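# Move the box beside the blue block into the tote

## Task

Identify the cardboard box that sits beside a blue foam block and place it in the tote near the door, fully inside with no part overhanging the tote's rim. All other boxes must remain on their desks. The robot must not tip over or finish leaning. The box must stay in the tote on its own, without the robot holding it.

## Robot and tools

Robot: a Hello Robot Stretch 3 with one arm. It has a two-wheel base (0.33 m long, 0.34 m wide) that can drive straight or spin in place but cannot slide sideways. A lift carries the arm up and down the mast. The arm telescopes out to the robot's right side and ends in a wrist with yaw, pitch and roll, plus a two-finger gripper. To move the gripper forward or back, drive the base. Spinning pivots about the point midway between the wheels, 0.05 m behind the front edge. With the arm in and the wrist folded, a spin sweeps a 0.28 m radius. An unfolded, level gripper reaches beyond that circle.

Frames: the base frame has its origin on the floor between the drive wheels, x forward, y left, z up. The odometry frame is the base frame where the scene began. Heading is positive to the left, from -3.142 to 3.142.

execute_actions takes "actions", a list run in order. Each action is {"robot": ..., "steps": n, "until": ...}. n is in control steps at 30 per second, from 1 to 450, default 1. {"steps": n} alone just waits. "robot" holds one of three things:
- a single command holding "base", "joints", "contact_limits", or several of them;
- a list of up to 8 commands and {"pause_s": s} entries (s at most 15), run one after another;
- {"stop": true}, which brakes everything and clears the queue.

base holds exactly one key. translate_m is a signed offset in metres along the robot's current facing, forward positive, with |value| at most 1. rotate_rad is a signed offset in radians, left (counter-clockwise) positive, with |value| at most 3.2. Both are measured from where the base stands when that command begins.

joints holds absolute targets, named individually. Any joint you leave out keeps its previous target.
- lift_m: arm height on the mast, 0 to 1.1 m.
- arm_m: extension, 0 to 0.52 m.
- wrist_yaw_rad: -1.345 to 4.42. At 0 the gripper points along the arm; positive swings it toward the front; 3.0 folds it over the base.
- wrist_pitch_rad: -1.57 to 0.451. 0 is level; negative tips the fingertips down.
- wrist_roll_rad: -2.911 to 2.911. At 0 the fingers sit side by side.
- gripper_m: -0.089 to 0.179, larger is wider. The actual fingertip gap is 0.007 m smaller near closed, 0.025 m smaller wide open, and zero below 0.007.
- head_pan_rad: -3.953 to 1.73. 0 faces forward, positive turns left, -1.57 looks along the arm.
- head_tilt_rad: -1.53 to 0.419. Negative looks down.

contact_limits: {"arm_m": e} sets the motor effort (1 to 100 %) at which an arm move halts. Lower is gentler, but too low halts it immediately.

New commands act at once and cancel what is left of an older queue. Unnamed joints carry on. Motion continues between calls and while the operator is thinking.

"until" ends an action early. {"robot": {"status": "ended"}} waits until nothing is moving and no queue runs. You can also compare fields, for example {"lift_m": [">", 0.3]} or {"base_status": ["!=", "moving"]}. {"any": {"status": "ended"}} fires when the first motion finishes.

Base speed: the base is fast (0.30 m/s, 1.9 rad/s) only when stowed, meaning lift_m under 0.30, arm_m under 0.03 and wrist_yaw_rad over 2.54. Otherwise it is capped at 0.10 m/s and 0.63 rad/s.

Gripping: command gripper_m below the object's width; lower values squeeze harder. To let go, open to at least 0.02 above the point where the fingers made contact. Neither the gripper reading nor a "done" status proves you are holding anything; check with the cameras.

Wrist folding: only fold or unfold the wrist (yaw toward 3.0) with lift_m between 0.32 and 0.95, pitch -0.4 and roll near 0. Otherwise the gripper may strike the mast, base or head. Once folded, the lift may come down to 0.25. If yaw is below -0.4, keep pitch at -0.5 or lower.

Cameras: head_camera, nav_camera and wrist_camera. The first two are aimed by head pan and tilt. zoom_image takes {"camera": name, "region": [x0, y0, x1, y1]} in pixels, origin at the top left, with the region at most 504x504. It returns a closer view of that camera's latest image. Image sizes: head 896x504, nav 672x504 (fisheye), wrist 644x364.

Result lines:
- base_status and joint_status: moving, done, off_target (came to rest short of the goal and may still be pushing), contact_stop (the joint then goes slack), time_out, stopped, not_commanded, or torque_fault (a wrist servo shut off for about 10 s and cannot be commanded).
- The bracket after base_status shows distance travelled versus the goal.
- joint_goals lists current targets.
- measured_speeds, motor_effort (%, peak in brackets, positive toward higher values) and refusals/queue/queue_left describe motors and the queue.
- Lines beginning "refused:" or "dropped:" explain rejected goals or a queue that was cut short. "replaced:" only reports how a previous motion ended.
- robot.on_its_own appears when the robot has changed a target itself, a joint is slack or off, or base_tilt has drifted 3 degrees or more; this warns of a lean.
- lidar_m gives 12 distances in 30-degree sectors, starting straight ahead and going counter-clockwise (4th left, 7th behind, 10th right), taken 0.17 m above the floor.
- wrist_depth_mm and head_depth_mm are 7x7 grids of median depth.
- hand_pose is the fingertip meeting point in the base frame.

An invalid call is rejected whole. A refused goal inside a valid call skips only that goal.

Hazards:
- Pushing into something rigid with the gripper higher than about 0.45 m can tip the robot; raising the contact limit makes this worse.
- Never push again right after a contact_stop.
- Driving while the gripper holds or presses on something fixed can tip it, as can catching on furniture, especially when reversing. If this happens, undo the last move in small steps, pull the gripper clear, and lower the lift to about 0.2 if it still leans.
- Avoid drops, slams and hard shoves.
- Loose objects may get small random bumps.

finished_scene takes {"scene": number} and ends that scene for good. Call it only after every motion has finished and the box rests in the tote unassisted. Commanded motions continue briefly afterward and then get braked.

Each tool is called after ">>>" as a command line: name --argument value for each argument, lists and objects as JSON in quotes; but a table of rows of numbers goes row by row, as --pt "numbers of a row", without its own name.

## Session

>>> execute_actions --actions '[]'

Scene clock: 0.00 s.
robot.base_odometry: x=+0.000 y=+0.000 heading=+0.000 (m, m, rad; robot's odometry frame)
robot.turned_by_wheels: +0.000 (rad since the last result)
robot.turned_by_imu: +0.000 (rad since the last result)
robot.base_tilt: forward=+1.7 right=+0.3 (deg)
robot.lidar_m: 0.99 0.76 0.75 0.80 1.56 1.51 1.29 1.00 0.98 1.04 1.52 1.83
robot.head_depth_mm: 2001 2137 2180 2172 1747 2168 1844 / 1987 2258 1837 1859 1804 1911 1868 / 1999 1529 1486 1504 1509 1534 1546 / 1976 1238 1249 1261 1272 1275 1292 / 1743 1069 1075 1082 1091 1104 1108 / 960 942 948 953 954 962 969 / 836 838 846 849 854 853 857
robot.base_status: not_commanded
robot.joint_positions: lift_m=+0.444 arm_m=-0.002 wrist_yaw_rad=+2.983 wrist_pitch_rad=-0.557 wrist_roll_rad=+0.009 gripper_m=+0.037 head_pan_rad=+0.015 head_tilt_rad=+0.000
robot.joint_goals: lift_m=+0.444 arm_m=-0.002 wrist_yaw_rad=+2.983 wrist_pitch_rad=-0.557 wrist_roll_rad=+0.009 gripper_m=+0.037 head_pan_rad=+0.015 head_tilt_rad=+0.000
robot.joint_status: lift_m=not_commanded arm_m=not_commanded wrist_yaw_rad=not_commanded wrist_pitch_rad=not_commanded wrist_roll_rad=not_commanded gripper_m=not_commanded head_pan_rad=not_commanded head_tilt_rad=not_commanded
robot.measured_speeds: translate_m=+0.000 rotate_rad=+0.000 lift_m=+0.000 arm_m=+0.000 wrist_yaw_rad=+0.000 wrist_pitch_rad=+0.000 wrist_roll_rad=+0.000 head_pan_rad=+0.000 head_tilt_rad=+0.000
robot: refusals=0 queue=idle queue_left=0
robot.motor_effort: left_wheel=-1 right_wheel=+0 lift_m=+21 arm_m=+1 wrist_yaw_rad=+0 wrist_pitch_rad=+4 wrist_roll_rad=+0 gripper_m=+0 head_pan_rad=+0 head_tilt_rad=+2 (%)
robot.hand_pose: x=+0.0112 y=+0.0593 z=+0.4270 quat_wxyz=(+0.249, +0.696, +0.139, +0.659) (m; robot's base frame)
robot.wrist_depth_mm: - - - 812 720 659 602 / - - - 922 788 717 640 / - - - - 887 768 704 / 853 880 897 902 904 832 754 / 742 744 770 764 747 760 751 / 640 646 - 644 650 655 655 / 558 569 - 590 557 578 579
pictures: head_camera (sideways: a quarter turn clockwise sets it upright), nav_camera (sideways: a quarter turn counterclockwise sets it upright), wrist_camera
Images, in order (width x height): head_camera 896x504, nav_camera 672x504, wrist_camera 644x364.

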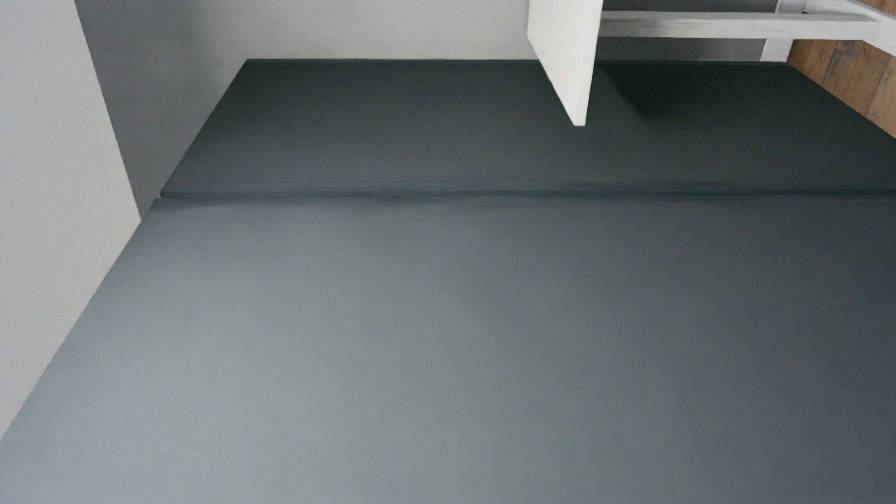

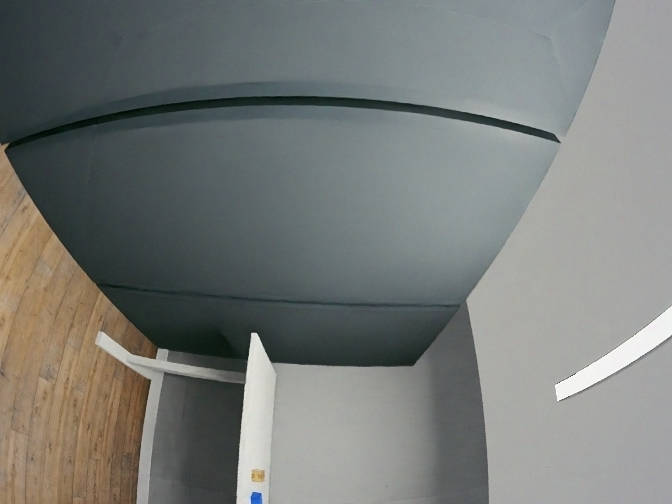

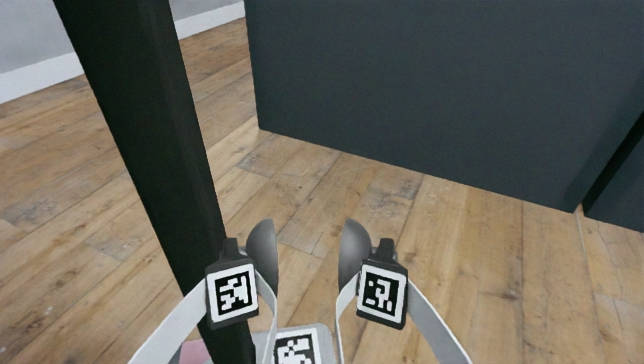

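>>> execute_actions --actions '[{"robot":{"base":{"rotate_rad":-0.61},"joints":{"head_pan_rad":-0.05,"head_tilt_rad":-0.35,"lift_m":0.28,"wrist_pitch_rad":-0.4}},"steps":150,"until":{"robot":{"status":"ended"}}}]'

Scene clock: 7.53 s.
robot.base_odometry: x=+0.000 y=+0.000 heading=-0.610 (m, m, rad; robot's odometry frame)
robot.turned_by_wheels: -0.610 (rad since the last result)
robot.turned_by_imu: -0.605 (rad since the last result)
robot.base_tilt: forward=+1.7 right=+0.3 (deg)
robot.lidar_m: 2.22 1.07 0.78 0.75 0.78 1.59 1.52 1.40 1.02 0.98 1.02 1.39
robot.head_depth_mm: 1930 2088 2099 2329 2121 1739 1380 / 1924 2039 2113 2401 2328 1727 1390 / 1915 2034 2139 2390 2321 1747 1387 / 1882 2021 2106 2384 2325 1729 1386 / 1893 2035 2139 2395 2328 1749 1388 / 1872 2019 2118 2341 2344 1760 1384 / 1876 2024 1891 2210 2163 1745 1389
robot.base_status: done (rotate_rad -0.6098 of -0.6100)
robot.joint_positions: lift_m=+0.281 arm_m=-0.002 wrist_yaw_rad=+2.983 wrist_pitch_rad=-0.420 wrist_roll_rad=+0.009 gripper_m=+0.037 head_pan_rad=-0.043 head_tilt_rad=-0.346
robot.joint_goals: lift_m=+0.280 arm_m=-0.002 wrist_yaw_rad=+2.983 wrist_pitch_rad=-0.400 wrist_roll_rad=+0.009 gripper_m=+0.037 head_pan_rad=-0.050 head_tilt_rad=-0.350
robot.joint_status: lift_m=done arm_m=not_commanded wrist_yaw_rad=not_commanded wrist_pitch_rad=done wrist_roll_rad=not_commanded gripper_m=not_commanded head_pan_rad=done head_tilt_rad=done
robot.measured_speeds: translate_m=+0.000 rotate_rad=+0.000 lift_m=+0.000 arm_m=+0.000 wrist_yaw_rad=+0.000 wrist_pitch_rad=+0.000 wrist_roll_rad=+0.000 head_pan_rad=+0.000 head_tilt_rad=+0.000
robot: refusals=0 queue=done queue_left=0
robot.motor_effort: left_wheel=+3(7) right_wheel=-6(10) lift_m=+11(23) arm_m=+0(0) wrist_yaw_rad=+0(0) wrist_pitch_rad=+6(7) wrist_roll_rad=+0(0) gripper_m=+0(0) head_pan_rad=-3(10) head_tilt_rad=-1(20) (%)
robot.hand_pose: x=+0.0143 y=+0.0784 z=+0.2929 quat_wxyz=(+0.203, +0.704, +0.091, +0.675) (m; robot's base frame)
robot.wrist_depth_mm: 652 - 712 751 777 812 842 / 708 - 758 787 848 868 954 / 759 - 842 865 901 978 985 / 793 - 820 793 806 796 817 / 632 640 655 634 644 647 650 / 524 529 - 530 538 533 527 / 453 - - 451 441 461 455
pictures: head_camera (sideways: a quarter turn clockwise sets it upright), nav_camera (sideways: a quarter turn counterclockwise sets it upright), wrist_camera
Images, in order (width x height): head_camera 896x504, nav_camera 672x504, wrist_camera 644x364.

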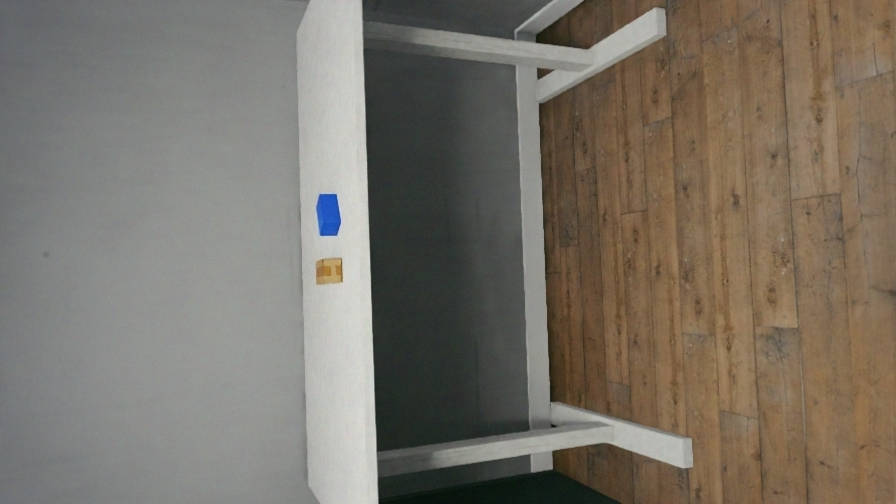

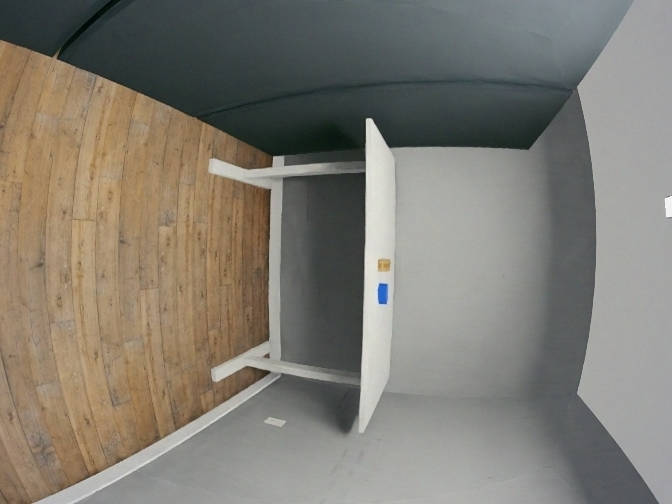

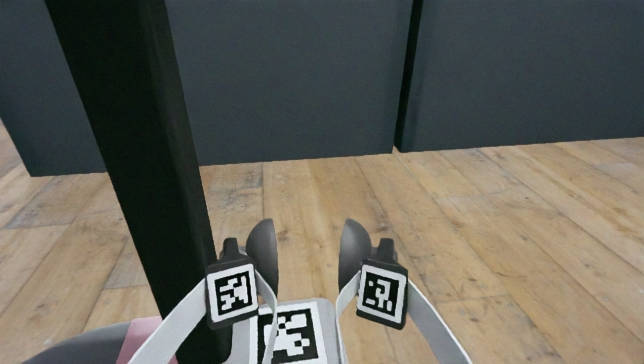

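>>> zoom_image --camera "head_camera" --region '[280, 170, 400, 310]'

Region (280, 170, 400, 310) of head_camera's 896x504 image, scaled by 3.600, with more detail than that image has; it fills the left 432 columns of this view, and the rest is white.

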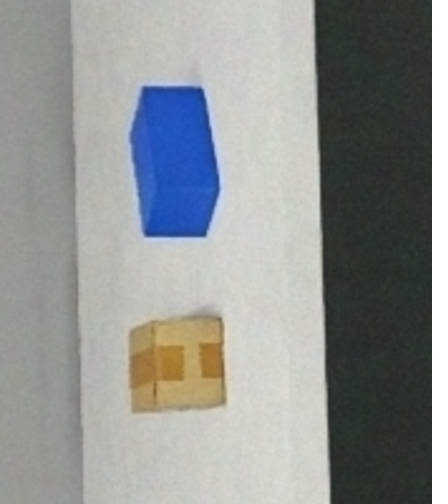

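>>> execute_actions --actions '[{"robot":{"base":{"translate_m":0.95},"joints":{"head_pan_rad":-1.57,"head_tilt_rad":-0.5}},"steps":300,"until":{"robot":{"translate_m":[">",0.84]}}},{"robot":{"joints":{"lift_m":0.98}},"steps":300,"until":{"robot":{"base_status":["!=","moving"]}}},{"robot":{"base":{"rotate_rad":1.59},"joints":{"wrist_yaw_rad":0.0,"gripper_m":0.12}},"steps":300,"until":{"robot":{"base_status":["!=","moving"]}}},{"robot":{"base":{"translate_m":0.02}},"steps":300,"until":{"robot":{"status":"ended"}}}]'

Scene clock: 34.27 s.
robot.base_odometry: x=+0.790 y=-0.527 heading=+0.980 (m, m, rad; robot's odometry frame)
robot.turned_by_wheels: +1.590 (rad since the last result)
robot.turned_by_imu: +1.569 (rad since the last result)
robot.base_tilt: forward=+1.6 right=+0.3 (deg)
robot.lidar_m: 0.73 0.76 1.05 2.46 1.40 1.03 1.00 1.03 1.11 1.28 0.95 0.76
robot.head_depth_mm: 1055 1161 1022 677 - - - / 1055 1157 1026 677 570 - - / 1062 1160 1026 680 - - - / 1055 1159 1032 686 1614 1564 1260 / 1057 1166 1036 688 1621 1512 1269 / 1059 1167 1050 690 1648 1521 1270 / 1064 1167 1056 690 1624 1354 1237
robot.base_status: done (translate_m +0.0200 of +0.0200)
robot.joint_positions: lift_m=+0.979 arm_m=-0.002 wrist_yaw_rad=+0.002 wrist_pitch_rad=-0.419 wrist_roll_rad=+0.009 gripper_m=+0.120 head_pan_rad=-1.563 head_tilt_rad=-0.494
robot.joint_goals: lift_m=+0.980 arm_m=-0.002 wrist_yaw_rad=+0.000 wrist_pitch_rad=-0.400 wrist_roll_rad=+0.009 gripper_m=+0.120 head_pan_rad=-1.570 head_tilt_rad=-0.500
robot.joint_status: lift_m=done arm_m=not_commanded wrist_yaw_rad=done wrist_pitch_rad=done wrist_roll_rad=not_commanded gripper_m=done head_pan_rad=done head_tilt_rad=done
robot.measured_speeds: translate_m=+0.000 rotate_rad=+0.000 lift_m=+0.000 arm_m=+0.000 wrist_yaw_rad=+0.000 wrist_pitch_rad=+0.000 wrist_roll_rad=+0.000 head_pan_rad=+0.000 head_tilt_rad=+0.000
robot: refusals=0 queue=done queue_left=0
robot.motor_effort: left_wheel=-4(10) right_wheel=+5(10) lift_m=+31(31) arm_m=+0(0) wrist_yaw_rad=-2(3) wrist_pitch_rad=+6(6) wrist_roll_rad=+0(0) gripper_m=+0(88) head_pan_rad=-3(35) head_tilt_rad=-2(12) (%)
robot.hand_pose: x=-0.0210 y=-0.3672 z=+0.9918 quat_wxyz=(+0.689, +0.147, -0.694, -0.147) (m; robot's base frame)
robot.wrist_depth_mm: 916 936 950 972 968 943 907 / 633 631 634 655 660 678 692 / 414 417 425 421 433 440 443 / 310 310 312 316 319 322 324 / 880 790 - - - - 851 / 947 - - - - - 981 / 889 - - - - - -
pictures: head_camera (sideways: a quarter turn clockwise sets it upright), nav_camera (sideways: a quarter turn counterclockwise sets it upright), wrist_camera
Images, in order (width x height): head_camera 896x504, nav_camera 672x504, wrist_camera 644x364.

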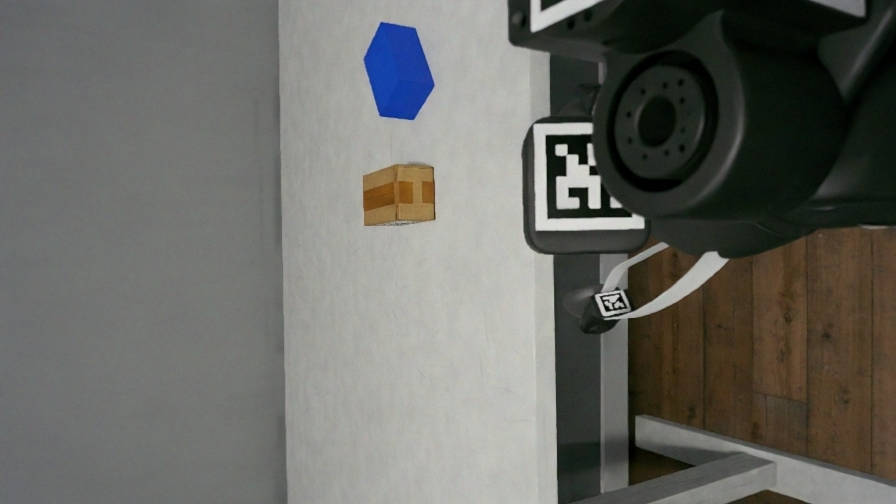

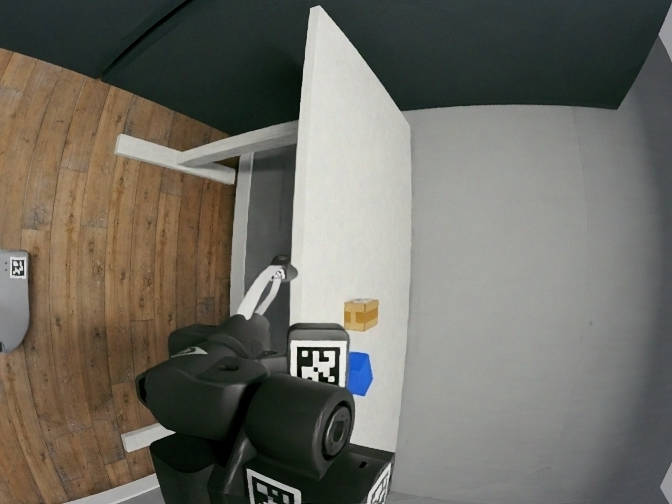

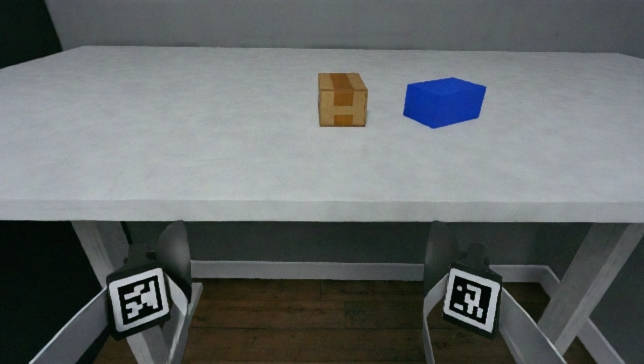

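>>> execute_actions --actions '[{"robot":{"base":{"translate_m":-0.031},"joints":{"lift_m":0.966,"arm_m":0.26}},"steps":200,"until":{"robot":{"status":"ended"}}}]'

Scene clock: 51.47 s.
robot.base_odometry: x=+0.773 y=-0.553 heading=+0.980 (m, m, rad; robot's odometry frame)
robot.turned_by_wheels: +0.000 (rad since the last result)
robot.turned_by_imu: -0.001 (rad since the last result)
robot.base_tilt: forward=+1.7 right=+0.3 (deg)
robot.lidar_m: 0.77 0.79 1.10 2.46 1.36 1.00 0.96 1.01 1.09 1.28 0.96 0.79
robot.head_depth_mm: 1058 1158 1192 646 1640 1500 1254 / 1050 1165 1193 605 1645 1513 1247 / 1060 1161 1209 - 1641 1511 1254 / 1052 1165 1115 671 1652 1526 1258 / 1064 1160 1038 687 1647 1529 1258 / 1057 1166 1042 689 1647 1530 1262 / 1058 1165 1047 691 1664 1441 1263
robot.base_status: done (translate_m -0.0310 of -0.0310)
robot.joint_positions: lift_m=+0.967 arm_m=+0.260 wrist_yaw_rad=+0.001 wrist_pitch_rad=-0.419 wrist_roll_rad=+0.009 gripper_m=+0.120 head_pan_rad=-1.563 head_tilt_rad=-0.494
robot.joint_goals: lift_m=+0.966 arm_m=+0.260 wrist_yaw_rad=+0.000 wrist_pitch_rad=-0.400 wrist_roll_rad=+0.009 gripper_m=+0.120 head_pan_rad=-1.570 head_tilt_rad=-0.500
robot.joint_status: lift_m=done arm_m=done wrist_yaw_rad=done wrist_pitch_rad=done wrist_roll_rad=not_commanded gripper_m=done head_pan_rad=done head_tilt_rad=done
robot.measured_speeds: translate_m=+0.000 rotate_rad=+0.000 lift_m=+0.000 arm_m=+0.000 wrist_yaw_rad=+0.000 wrist_pitch_rad=+0.000 wrist_roll_rad=+0.000 head_pan_rad=+0.000 head_tilt_rad=+0.000
robot: refusals=0 queue=done queue_left=0
robot.motor_effort: left_wheel=-4(8) right_wheel=+5(6) lift_m=+11(30) arm_m=+5(6) wrist_yaw_rad=-2(2) wrist_pitch_rad=+6(6) wrist_roll_rad=+0(0) gripper_m=+1(1) head_pan_rad=-3(4) head_tilt_rad=-2(2) (%)
robot.hand_pose: x=-0.0212 y=-0.6289 z=+0.9791 quat_wxyz=(+0.689, +0.147, -0.694, -0.148) (m; robot's base frame)
robot.wrist_depth_mm: 708 698 699 702 697 694 701 / 569 580 589 595 608 630 630 / 376 383 388 391 396 399 400 / 281 284 287 193 290 211 228 / 226 235 226 189 231 202 225 / 188 - 189 191 191 196 193 / - 157 162 163 163 159 165
pictures: head_camera (sideways: a quarter turn clockwise sets it upright), nav_camera (sideways: a quarter turn counterclockwise sets it upright), wrist_camera
Images, in order (width x height): head_camera 896x504, nav_camera 672x504, wrist_camera 644x364.

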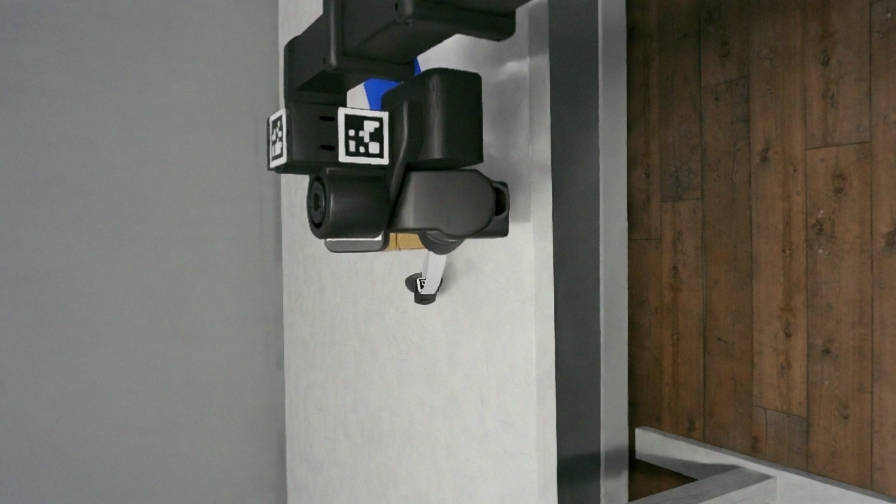

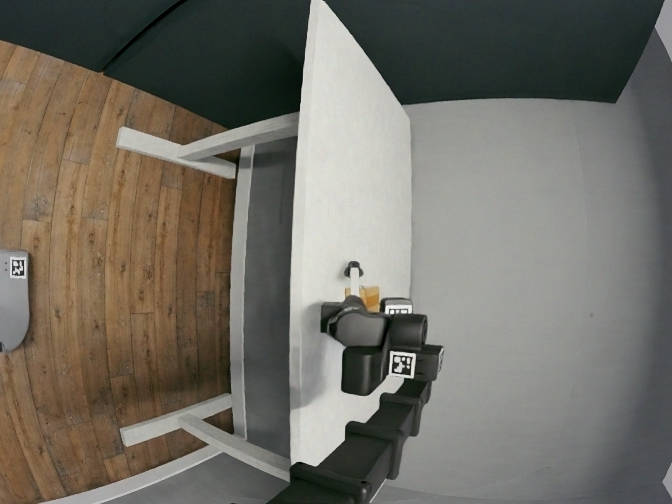

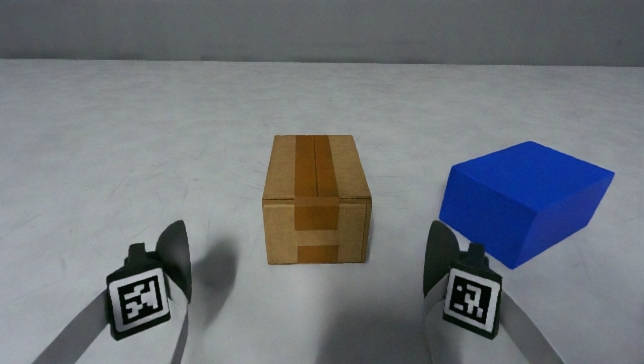

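>>> execute_actions --actions '[{"robot":[{"joints":{"lift_m":0.964,"arm_m":0.337}},{"joints":{"gripper_m":0.03}},{"joints":{"lift_m":0.995,"head_pan_rad":-3.6,"head_tilt_rad":-0.5}}],"steps":300,"until":{"robot":{"lift_m":[">",0.992]}}}]'

Scene clock: 77.47 s.
robot.base_odometry: x=+0.773 y=-0.553 heading=+0.980 (m, m, rad; robot's odometry frame)
robot.turned_by_wheels: +0.000 (rad since the last result)
robot.turned_by_imu: -0.002 (rad since the last result)
robot.base_tilt: forward=+1.7 right=+0.3 (deg)
robot.lidar_m: 0.77 0.80 1.09 2.46 1.36 1.00 0.96 1.00 1.09 1.28 0.96 0.79
robot.head_depth_mm: 782 850 929 1025 1124 - - / 823 898 983 1093 1191 - - / 865 948 1047 1167 1271 - - / 911 1006 1105 1250 - - - / 964 1070 1124 1353 - - 1183 / 1026 1142 1048 807 - - 1191 / 1087 1215 1050 727 - - 1245
robot.base_status: done (translate_m -0.0310 of -0.0310)
robot.joint_positions: lift_m=+0.993 arm_m=+0.337 wrist_yaw_rad=+0.001 wrist_pitch_rad=-0.419 wrist_roll_rad=+0.009 gripper_m=+0.033 head_pan_rad=-2.639 head_tilt_rad=-0.494
robot.joint_goals: lift_m=+0.995 arm_m=+0.337 wrist_yaw_rad=+0.000 wrist_pitch_rad=-0.400 wrist_roll_rad=+0.009 gripper_m=+0.033 head_pan_rad=-3.600 head_tilt_rad=-0.500
robot.joint_status: lift_m=moving arm_m=done wrist_yaw_rad=done wrist_pitch_rad=done wrist_roll_rad=not_commanded gripper_m=done head_pan_rad=moving head_tilt_rad=moving
robot.measured_speeds: translate_m=+0.000 rotate_rad=+0.000 lift_m=+0.028 arm_m=+0.000 wrist_yaw_rad=+0.000 wrist_pitch_rad=+0.000 wrist_roll_rad=+0.000 head_pan_rad=-2.158 head_tilt_rad=+0.000
robot: refusals=0 queue=running queue_left=0
robot.motor_effort: left_wheel=-4(4) right_wheel=+5(5) lift_m=+31(31) arm_m=+5(5) wrist_yaw_rad=-2(2) wrist_pitch_rad=+6(6) wrist_roll_rad=+0(0) gripper_m=-4(100) head_pan_rad=-34(35) head_tilt_rad=-1(0) (%)
robot.hand_pose: x=-0.0212 y=-0.7060 z=+1.0053 quat_wxyz=(+0.689, +0.147, -0.694, -0.148) (m; robot's base frame)
robot.wrist_depth_mm: 633 637 638 636 626 625 636 / 668 660 668 663 664 671 671 / 443 452 451 460 463 468 468 / 331 333 338 339 341 348 349 / 264 267 268 269 281 271 276 / 220 225 138 134 213 174 168 / 188 184 113 113 185 161 144
pictures: head_camera (sideways: a quarter turn clockwise sets it upright), nav_camera (sideways: a quarter turn counterclockwise sets it upright), wrist_camera
Images, in order (width x height): head_camera 896x504, nav_camera 672x504, wrist_camera 644x364.

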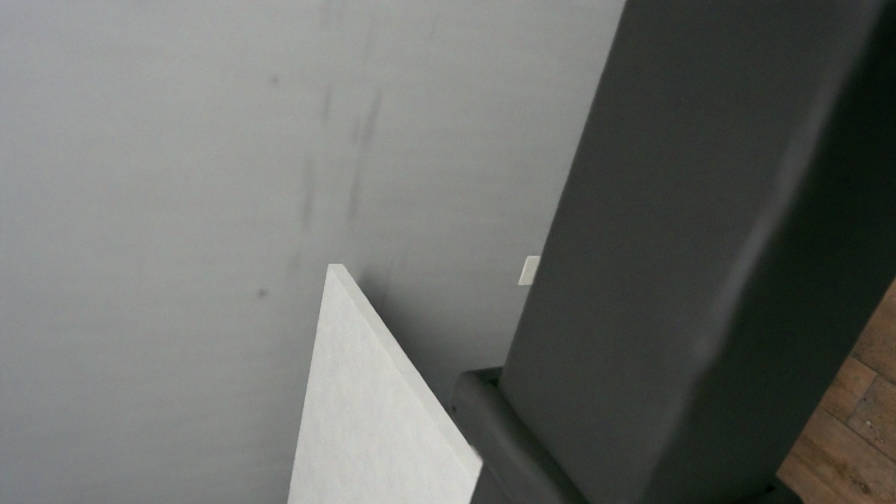

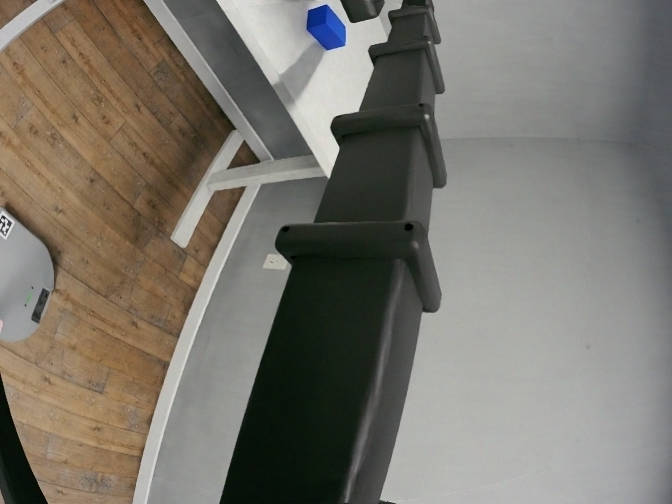

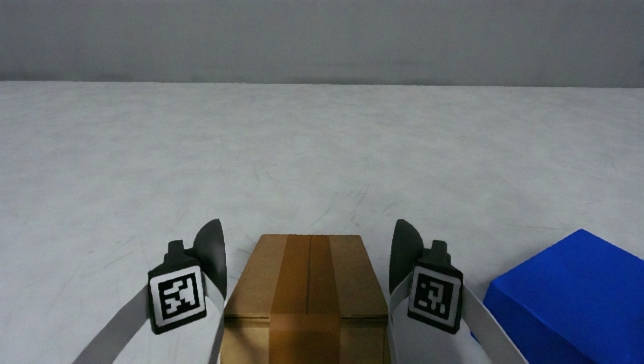

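>>> execute_actions --actions '[{"robot":[{"joints":{"lift_m":0.962,"head_pan_rad":-1.57,"head_tilt_rad":-0.5}},{"joints":{"gripper_m":0.12}}],"steps":300,"until":{"robot":{"status":"ended"}}}]'

Scene clock: 86.63 s.
robot.base_odometry: x=+0.773 y=-0.553 heading=+0.980 (m, m, rad; robot's odometry frame)
robot.turned_by_wheels: +0.000 (rad since the last result)
robot.turned_by_imu: -0.002 (rad since the last result)
robot.base_tilt: forward=+1.6 right=+0.3 (deg)
robot.lidar_m: 0.77 0.80 1.09 2.46 1.36 1.00 0.96 1.00 1.09 1.28 0.96 0.79
robot.head_depth_mm: 1061 1161 1189 - 1649 1511 1246 / 1058 1163 - 648 1641 1512 1251 / 1056 1157 - 650 1639 1533 1253 / 1054 1159 1078 653 1648 1527 1259 / 1057 1158 1040 686 1650 1519 1263 / 1055 1162 1049 688 1656 1521 1269 / 1055 1163 1051 690 1662 1492 1269
robot.base_status: done (translate_m -0.0310 of -0.0310)
robot.joint_positions: lift_m=+0.963 arm_m=+0.337 wrist_yaw_rad=+0.001 wrist_pitch_rad=-0.412 wrist_roll_rad=+0.009 gripper_m=+0.120 head_pan_rad=-1.577 head_tilt_rad=-0.494
robot.joint_goals: lift_m=+0.962 arm_m=+0.337 wrist_yaw_rad=+0.000 wrist_pitch_rad=-0.400 wrist_roll_rad=+0.009 gripper_m=+0.120 head_pan_rad=-1.570 head_tilt_rad=-0.500
robot.joint_status: lift_m=done arm_m=done wrist_yaw_rad=done wrist_pitch_rad=done wrist_roll_rad=not_commanded gripper_m=done head_pan_rad=done head_tilt_rad=done
robot.measured_speeds: translate_m=+0.000 rotate_rad=+0.000 lift_m=+0.000 arm_m=+0.000 wrist_yaw_rad=+0.000 wrist_pitch_rad=+0.000 wrist_roll_rad=+0.000 head_pan_rad=+0.000 head_tilt_rad=+0.000
robot: refusals=0 queue=done queue_left=0
robot.motor_effort: left_wheel=-4(4) right_wheel=+6(5) lift_m=+11(30) arm_m=+4(5) wrist_yaw_rad=-2(2) wrist_pitch_rad=+4(6) wrist_roll_rad=+0(0) gripper_m=+0(88) head_pan_rad=+3(33) head_tilt_rad=-2(0) (%)
robot.hand_pose: x=-0.0212 y=-0.7068 z=+0.9767 quat_wxyz=(+0.689, +0.145, -0.695, -0.145) (m; robot's base frame)
robot.wrist_depth_mm: 637 626 645 633 627 618 642 / 571 573 592 598 618 622 642 / 374 383 383 386 391 401 399 / 278 280 285 286 287 290 292 / 222 232 215 149 232 229 160 / 185 - 132 123 182 153 136 / - 153 123 117 156 154 131
pictures: head_camera (sideways: a quarter turn clockwise sets it upright), nav_camera (sideways: a quarter turn counterclockwise sets it upright), wrist_camera
Images, in order (width x height): head_camera 896x504, nav_camera 672x504, wrist_camera 644x364.

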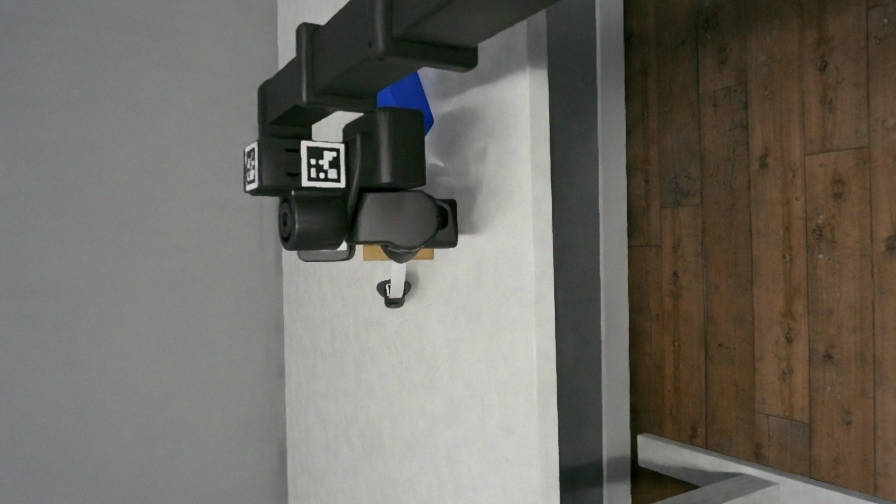

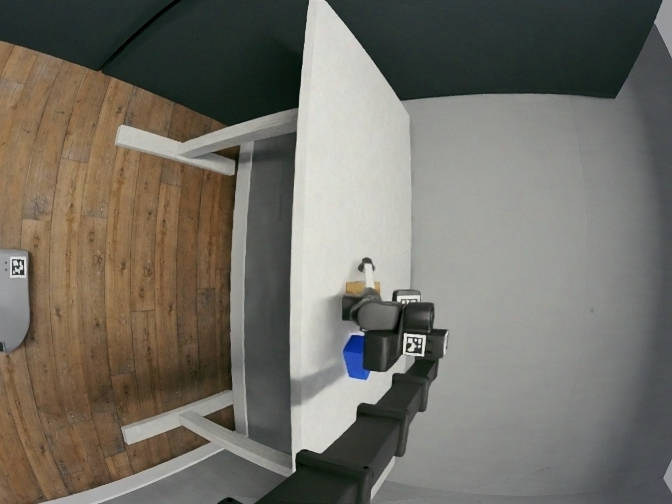

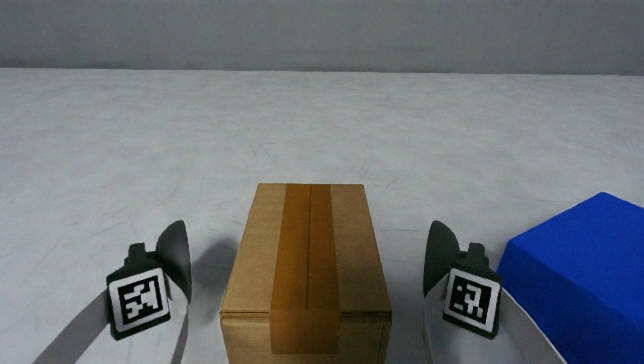

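>>> execute_actions --actions '[{"robot":{"joints":{"lift_m":1.058}},"steps":100,"until":{"robot":{"lift_m":[">",1.04]}}},{"robot":{"joints":{"wrist_pitch_rad":-0.9,"arm_m":0.416}},"steps":200,"until":{"robot":{"status":"ended"}}}]'

Scene clock: 120.63 s.
robot.base_odometry: x=+0.773 y=-0.553 heading=+0.980 (m, m, rad; robot's odometry frame)
robot.turned_by_wheels: +0.000 (rad since the last result)
robot.turned_by_imu: -0.001 (rad since the last result)
robot.base_tilt: forward=+1.6 right=+0.3 (deg)
robot.lidar_m: 0.76 0.80 1.09 2.46 1.36 1.00 0.96 1.00 1.09 1.28 0.96 0.79
robot.head_depth_mm: 1055 - 1017 678 1658 1495 1255 / 1052 1177 1026 678 1648 1512 1251 / 1046 - 1025 683 1657 1520 1264 / 1056 1158 936 683 1649 1519 1262 / 1053 1165 1043 685 1645 1517 1254 / 1057 1164 1046 687 1645 1538 1271 / 1056 1162 1054 689 1655 1486 1265
robot.base_status: done (translate_m -0.0310 of -0.0310)
robot.joint_positions: lift_m=+1.057 arm_m=+0.416 wrist_yaw_rad=+0.001 wrist_pitch_rad=-0.905 wrist_roll_rad=+0.009 gripper_m=+0.120 head_pan_rad=-1.577 head_tilt_rad=-0.494
robot.joint_goals: lift_m=+1.058 arm_m=+0.416 wrist_yaw_rad=+0.000 wrist_pitch_rad=-0.900 wrist_roll_rad=+0.009 gripper_m=+0.120 head_pan_rad=-1.570 head_tilt_rad=-0.500
robot.joint_status: lift_m=done arm_m=done wrist_yaw_rad=done wrist_pitch_rad=done wrist_roll_rad=not_commanded gripper_m=done head_pan_rad=done head_tilt_rad=done
robot.measured_speeds: translate_m=+0.000 rotate_rad=+0.000 lift_m=+0.000 arm_m=+0.000 wrist_yaw_rad=+0.000 wrist_pitch_rad=+0.000 wrist_roll_rad=+0.000 head_pan_rad=+0.000 head_tilt_rad=+0.000
robot: refusals=0 queue=done queue_left=0
robot.motor_effort: left_wheel=-4(4) right_wheel=+5(5) lift_m=+31(30) arm_m=+5(5) wrist_yaw_rad=-1(2) wrist_pitch_rad=+2(4) wrist_roll_rad=+0(0) gripper_m=+0(1) head_pan_rad=+2(3) head_tilt_rad=-2(2) (%)
robot.hand_pose: x=-0.0214 y=-0.6999 z=+0.9796 quat_wxyz=(+0.633, +0.308, -0.638, -0.311) (m; robot's base frame)
robot.wrist_depth_mm: 301 309 310 313 315 317 322 / 269 272 274 276 279 281 283 / 242 246 244 249 248 251 252 / 220 221 219 166 226 227 225 / 201 205 197 152 208 209 159 / 186 - 180 140 188 154 147 / - 171 169 132 175 171 139
pictures: head_camera (sideways: a quarter turn clockwise sets it upright), nav_camera (sideways: a quarter turn counterclockwise sets it upright), wrist_camera
Images, in order (width x height): head_camera 896x504, nav_camera 672x504, wrist_camera 644x364.

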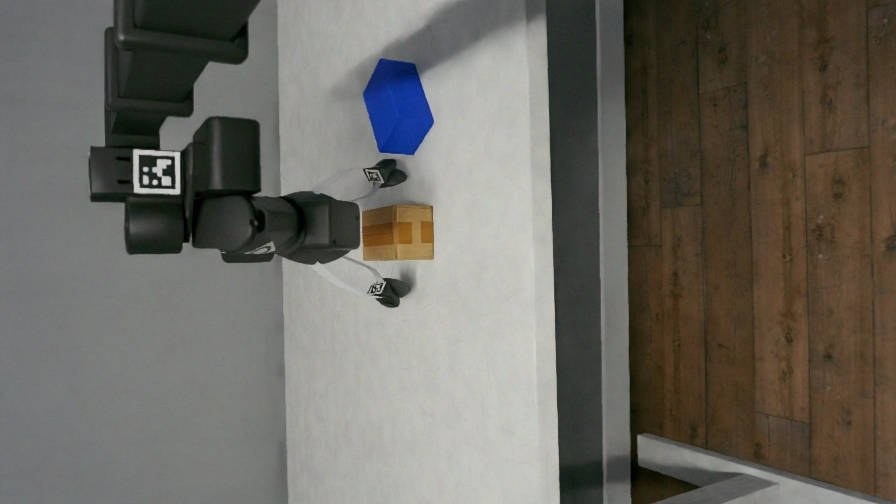

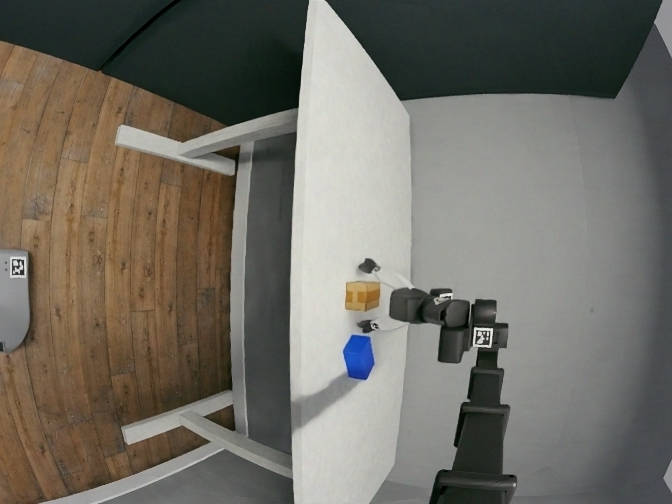

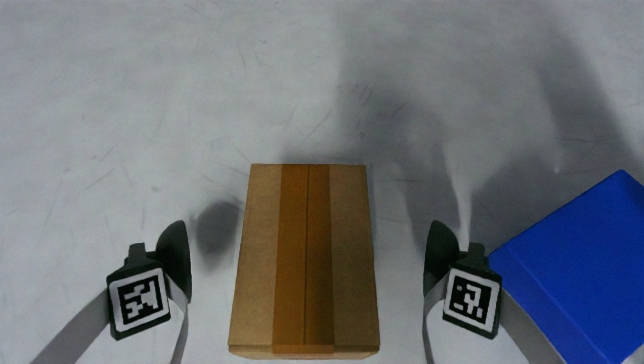

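>>> execute_actions --actions '[{"robot":[{"joints":{"lift_m":1.05,"arm_m":0.419}},{"joints":{"gripper_m":0.03}}],"steps":300,"until":{"robot":{"status":"ended"}}}]'

Scene clock: 130.10 s.
robot.base_odometry: x=+0.773 y=-0.553 heading=+0.980 (m, m, rad; robot's odometry frame)
robot.turned_by_wheels: +0.000 (rad since the last result)
robot.turned_by_imu: -0.001 (rad since the last result)
robot.base_tilt: forward=+1.7 right=+0.3 (deg)
robot.lidar_m: 0.77 0.80 1.09 2.46 1.36 1.00 0.96 1.00 1.09 1.27 0.96 0.79
robot.head_depth_mm: 1059 - 1018 676 1649 1511 1250 / 1053 1185 1022 680 1660 1517 1258 / 1047 - 959 681 1667 1502 1257 / 1056 1159 965 685 1655 1513 1256 / 1053 1159 1042 686 1641 1527 1260 / 1053 1163 1045 687 1654 1533 1266 / 1054 1166 1050 690 1641 1480 1269
robot.base_status: done (translate_m -0.0310 of -0.0310)
robot.joint_positions: lift_m=+1.051 arm_m=+0.419 wrist_yaw_rad=+0.001 wrist_pitch_rad=-0.910 wrist_roll_rad=+0.009 gripper_m=+0.031 head_pan_rad=-1.577 head_tilt_rad=-0.494
robot.joint_goals: lift_m=+1.050 arm_m=+0.419 wrist_yaw_rad=+0.000 wrist_pitch_rad=-0.900 wrist_roll_rad=+0.009 gripper_m=+0.030 head_pan_rad=-1.570 head_tilt_rad=-0.500
robot.joint_status: lift_m=done arm_m=done wrist_yaw_rad=done wrist_pitch_rad=done wrist_roll_rad=not_commanded gripper_m=done head_pan_rad=done head_tilt_rad=done
robot.measured_speeds: translate_m=+0.000 rotate_rad=+0.000 lift_m=+0.000 arm_m=+0.000 wrist_yaw_rad=+0.000 wrist_pitch_rad=+0.000 wrist_roll_rad=+0.000 head_pan_rad=+0.000 head_tilt_rad=+0.000
robot: refusals=0 queue=done queue_left=0
robot.motor_effort: left_wheel=-4(4) right_wheel=+5(5) lift_m=+11(32) arm_m=+5(5) wrist_yaw_rad=-1(2) wrist_pitch_rad=+3(4) wrist_roll_rad=+0(0) gripper_m=-21(99) head_pan_rad=+2(3) head_tilt_rad=-2(2) (%)
robot.hand_pose: x=-0.0214 y=-0.7018 z=+0.9722 quat_wxyz=(+0.633, +0.310, -0.637, -0.312) (m; robot's base frame)
robot.wrist_depth_mm: 291 291 295 297 300 303 308 / 258 258 262 264 267 269 271 / 232 234 237 236 240 241 242 / 210 212 209 156 216 219 216 / 193 195 147 143 199 199 152 / 178 179 131 131 - 166 140 / 166 166 125 122 167 168 134
pictures: head_camera (sideways: a quarter turn clockwise sets it upright), nav_camera (sideways: a quarter turn counterclockwise sets it upright), wrist_camera
Images, in order (width x height): head_camera 896x504, nav_camera 672x504, wrist_camera 644x364.

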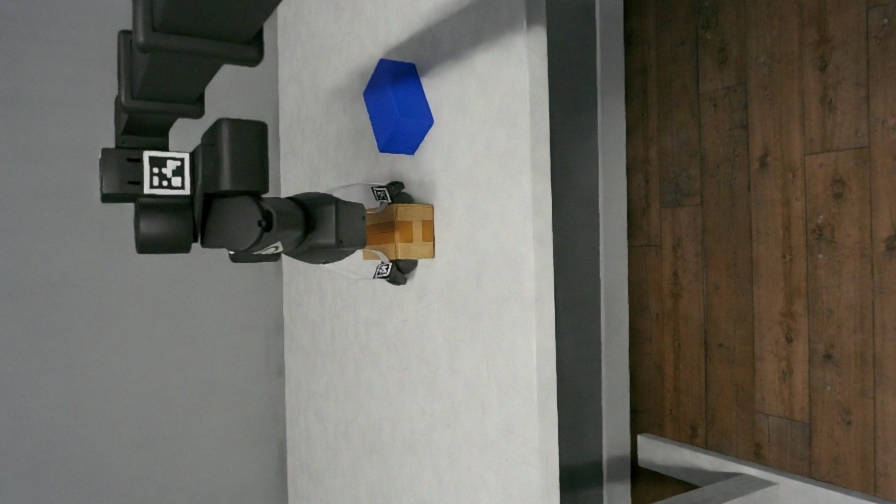

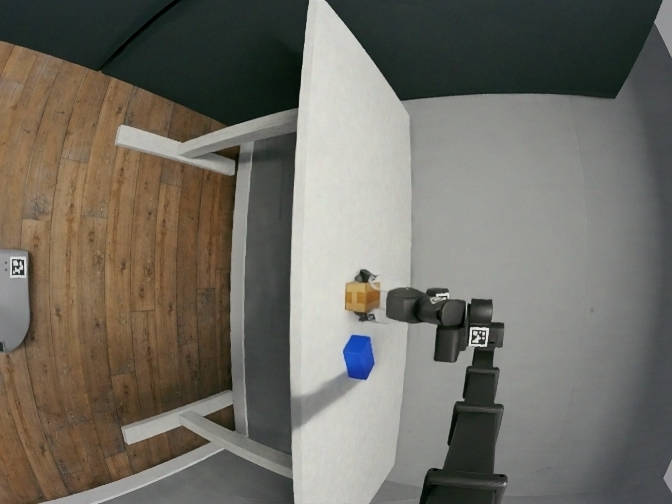

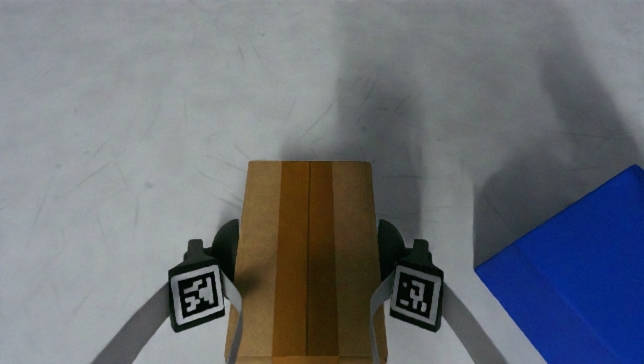

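>>> execute_actions --actions '[{"robot":[{"joints":{"lift_m":1.08,"head_pan_rad":0.0,"head_tilt_rad":-0.5}}],"steps":300,"until":{"robot":{"lift_m":[">",1.074]}}},{"robot":{"joints":{"arm_m":0.28}},"steps":300,"until":{"robot":{"status":"ended"}}}]'

Scene clock: 142.70 s.
robot.base_odometry: x=+0.773 y=-0.553 heading=+0.980 (m, m, rad; robot's odometry frame)
robot.turned_by_wheels: +0.000 (rad since the last result)
robot.turned_by_imu: -0.001 (rad since the last result)
robot.base_tilt: forward=+1.6 right=+0.3 (deg)
robot.lidar_m: 0.77 0.79 1.10 2.46 1.36 1.00 0.96 1.00 1.09 1.28 0.96 0.79
robot.head_depth_mm: 611 671 746 839 975 1139 1228 / 611 673 744 835 960 1109 1224 / 609 671 746 834 953 1108 1225 / 611 671 745 833 954 1105 1233 / 610 673 744 836 954 1103 1232 / 610 670 745 834 949 1103 1238 / 610 668 743 838 949 1104 1239
robot.base_status: done (translate_m -0.0310 of -0.0310)
robot.joint_positions: lift_m=+1.079 arm_m=+0.280 wrist_yaw_rad=+0.001 wrist_pitch_rad=-0.912 wrist_roll_rad=+0.009 gripper_m=+0.031 head_pan_rad=-0.007 head_tilt_rad=-0.494
robot.joint_goals: lift_m=+1.080 arm_m=+0.280 wrist_yaw_rad=+0.000 wrist_pitch_rad=-0.900 wrist_roll_rad=+0.009 gripper_m=+0.030 head_pan_rad=+0.000 head_tilt_rad=-0.500
robot.joint_status: lift_m=done arm_m=done wrist_yaw_rad=done wrist_pitch_rad=done wrist_roll_rad=not_commanded gripper_m=done head_pan_rad=done head_tilt_rad=done
robot.measured_speeds: translate_m=+0.000 rotate_rad=+0.000 lift_m=+0.000 arm_m=+0.000 wrist_yaw_rad=+0.000 wrist_pitch_rad=+0.000 wrist_roll_rad=+0.000 head_pan_rad=+0.000 head_tilt_rad=+0.000
robot: refusals=0 queue=done queue_left=0
robot.motor_effort: left_wheel=-4(4) right_wheel=+5(4) lift_m=+31(32) arm_m=-4(5) wrist_yaw_rad=-1(2) wrist_pitch_rad=+4(4) wrist_roll_rad=+0(0) gripper_m=-18(19) head_pan_rad=+3(34) head_tilt_rad=-2(1) (%)
robot.hand_pose: x=-0.0214 y=-0.5631 z=+1.0007 quat_wxyz=(+0.632, +0.310, -0.637, -0.313) (m; robot's base frame)
robot.wrist_depth_mm: 334 336 341 344 349 352 357 / 297 299 301 302 307 245 314 / 269 271 271 275 271 238 279 / 245 245 242 156 252 251 253 / 225 224 147 143 229 231 232 / 207 207 131 132 - 213 212 / 191 193 125 123 193 197 198
pictures: head_camera (sideways: a quarter turn clockwise sets it upright), nav_camera (sideways: a quarter turn counterclockwise sets it upright), wrist_camera
Images, in order (width x height): head_camera 896x504, nav_camera 672x504, wrist_camera 644x364.

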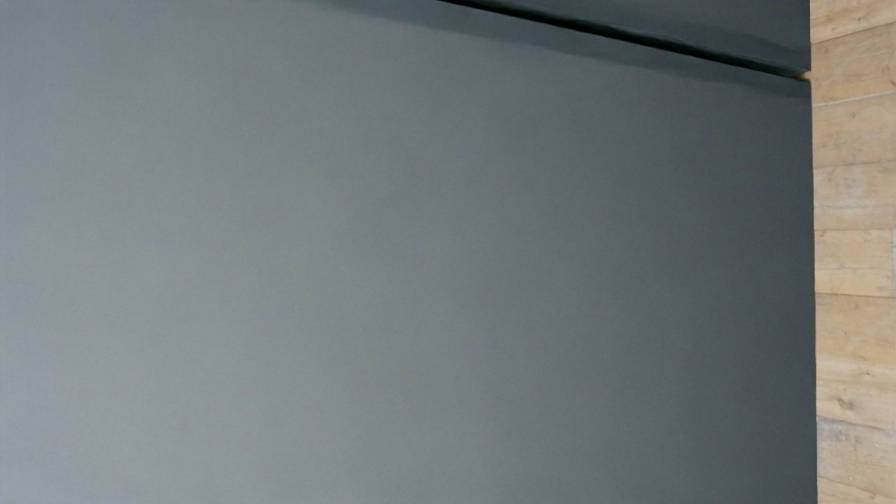

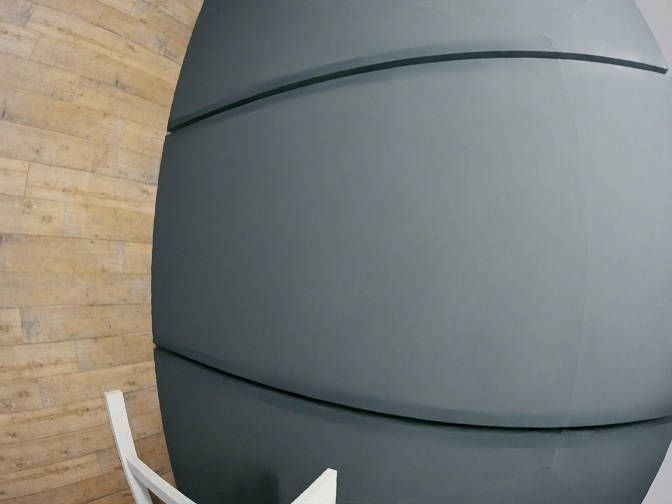

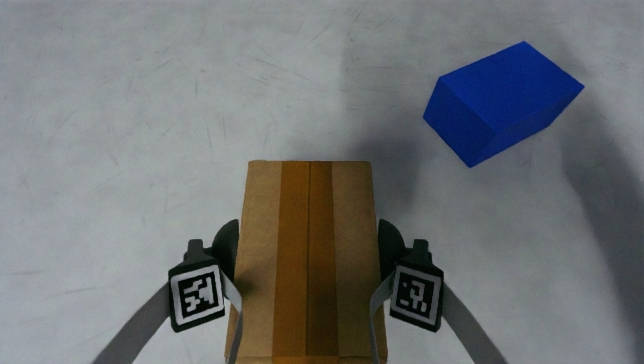

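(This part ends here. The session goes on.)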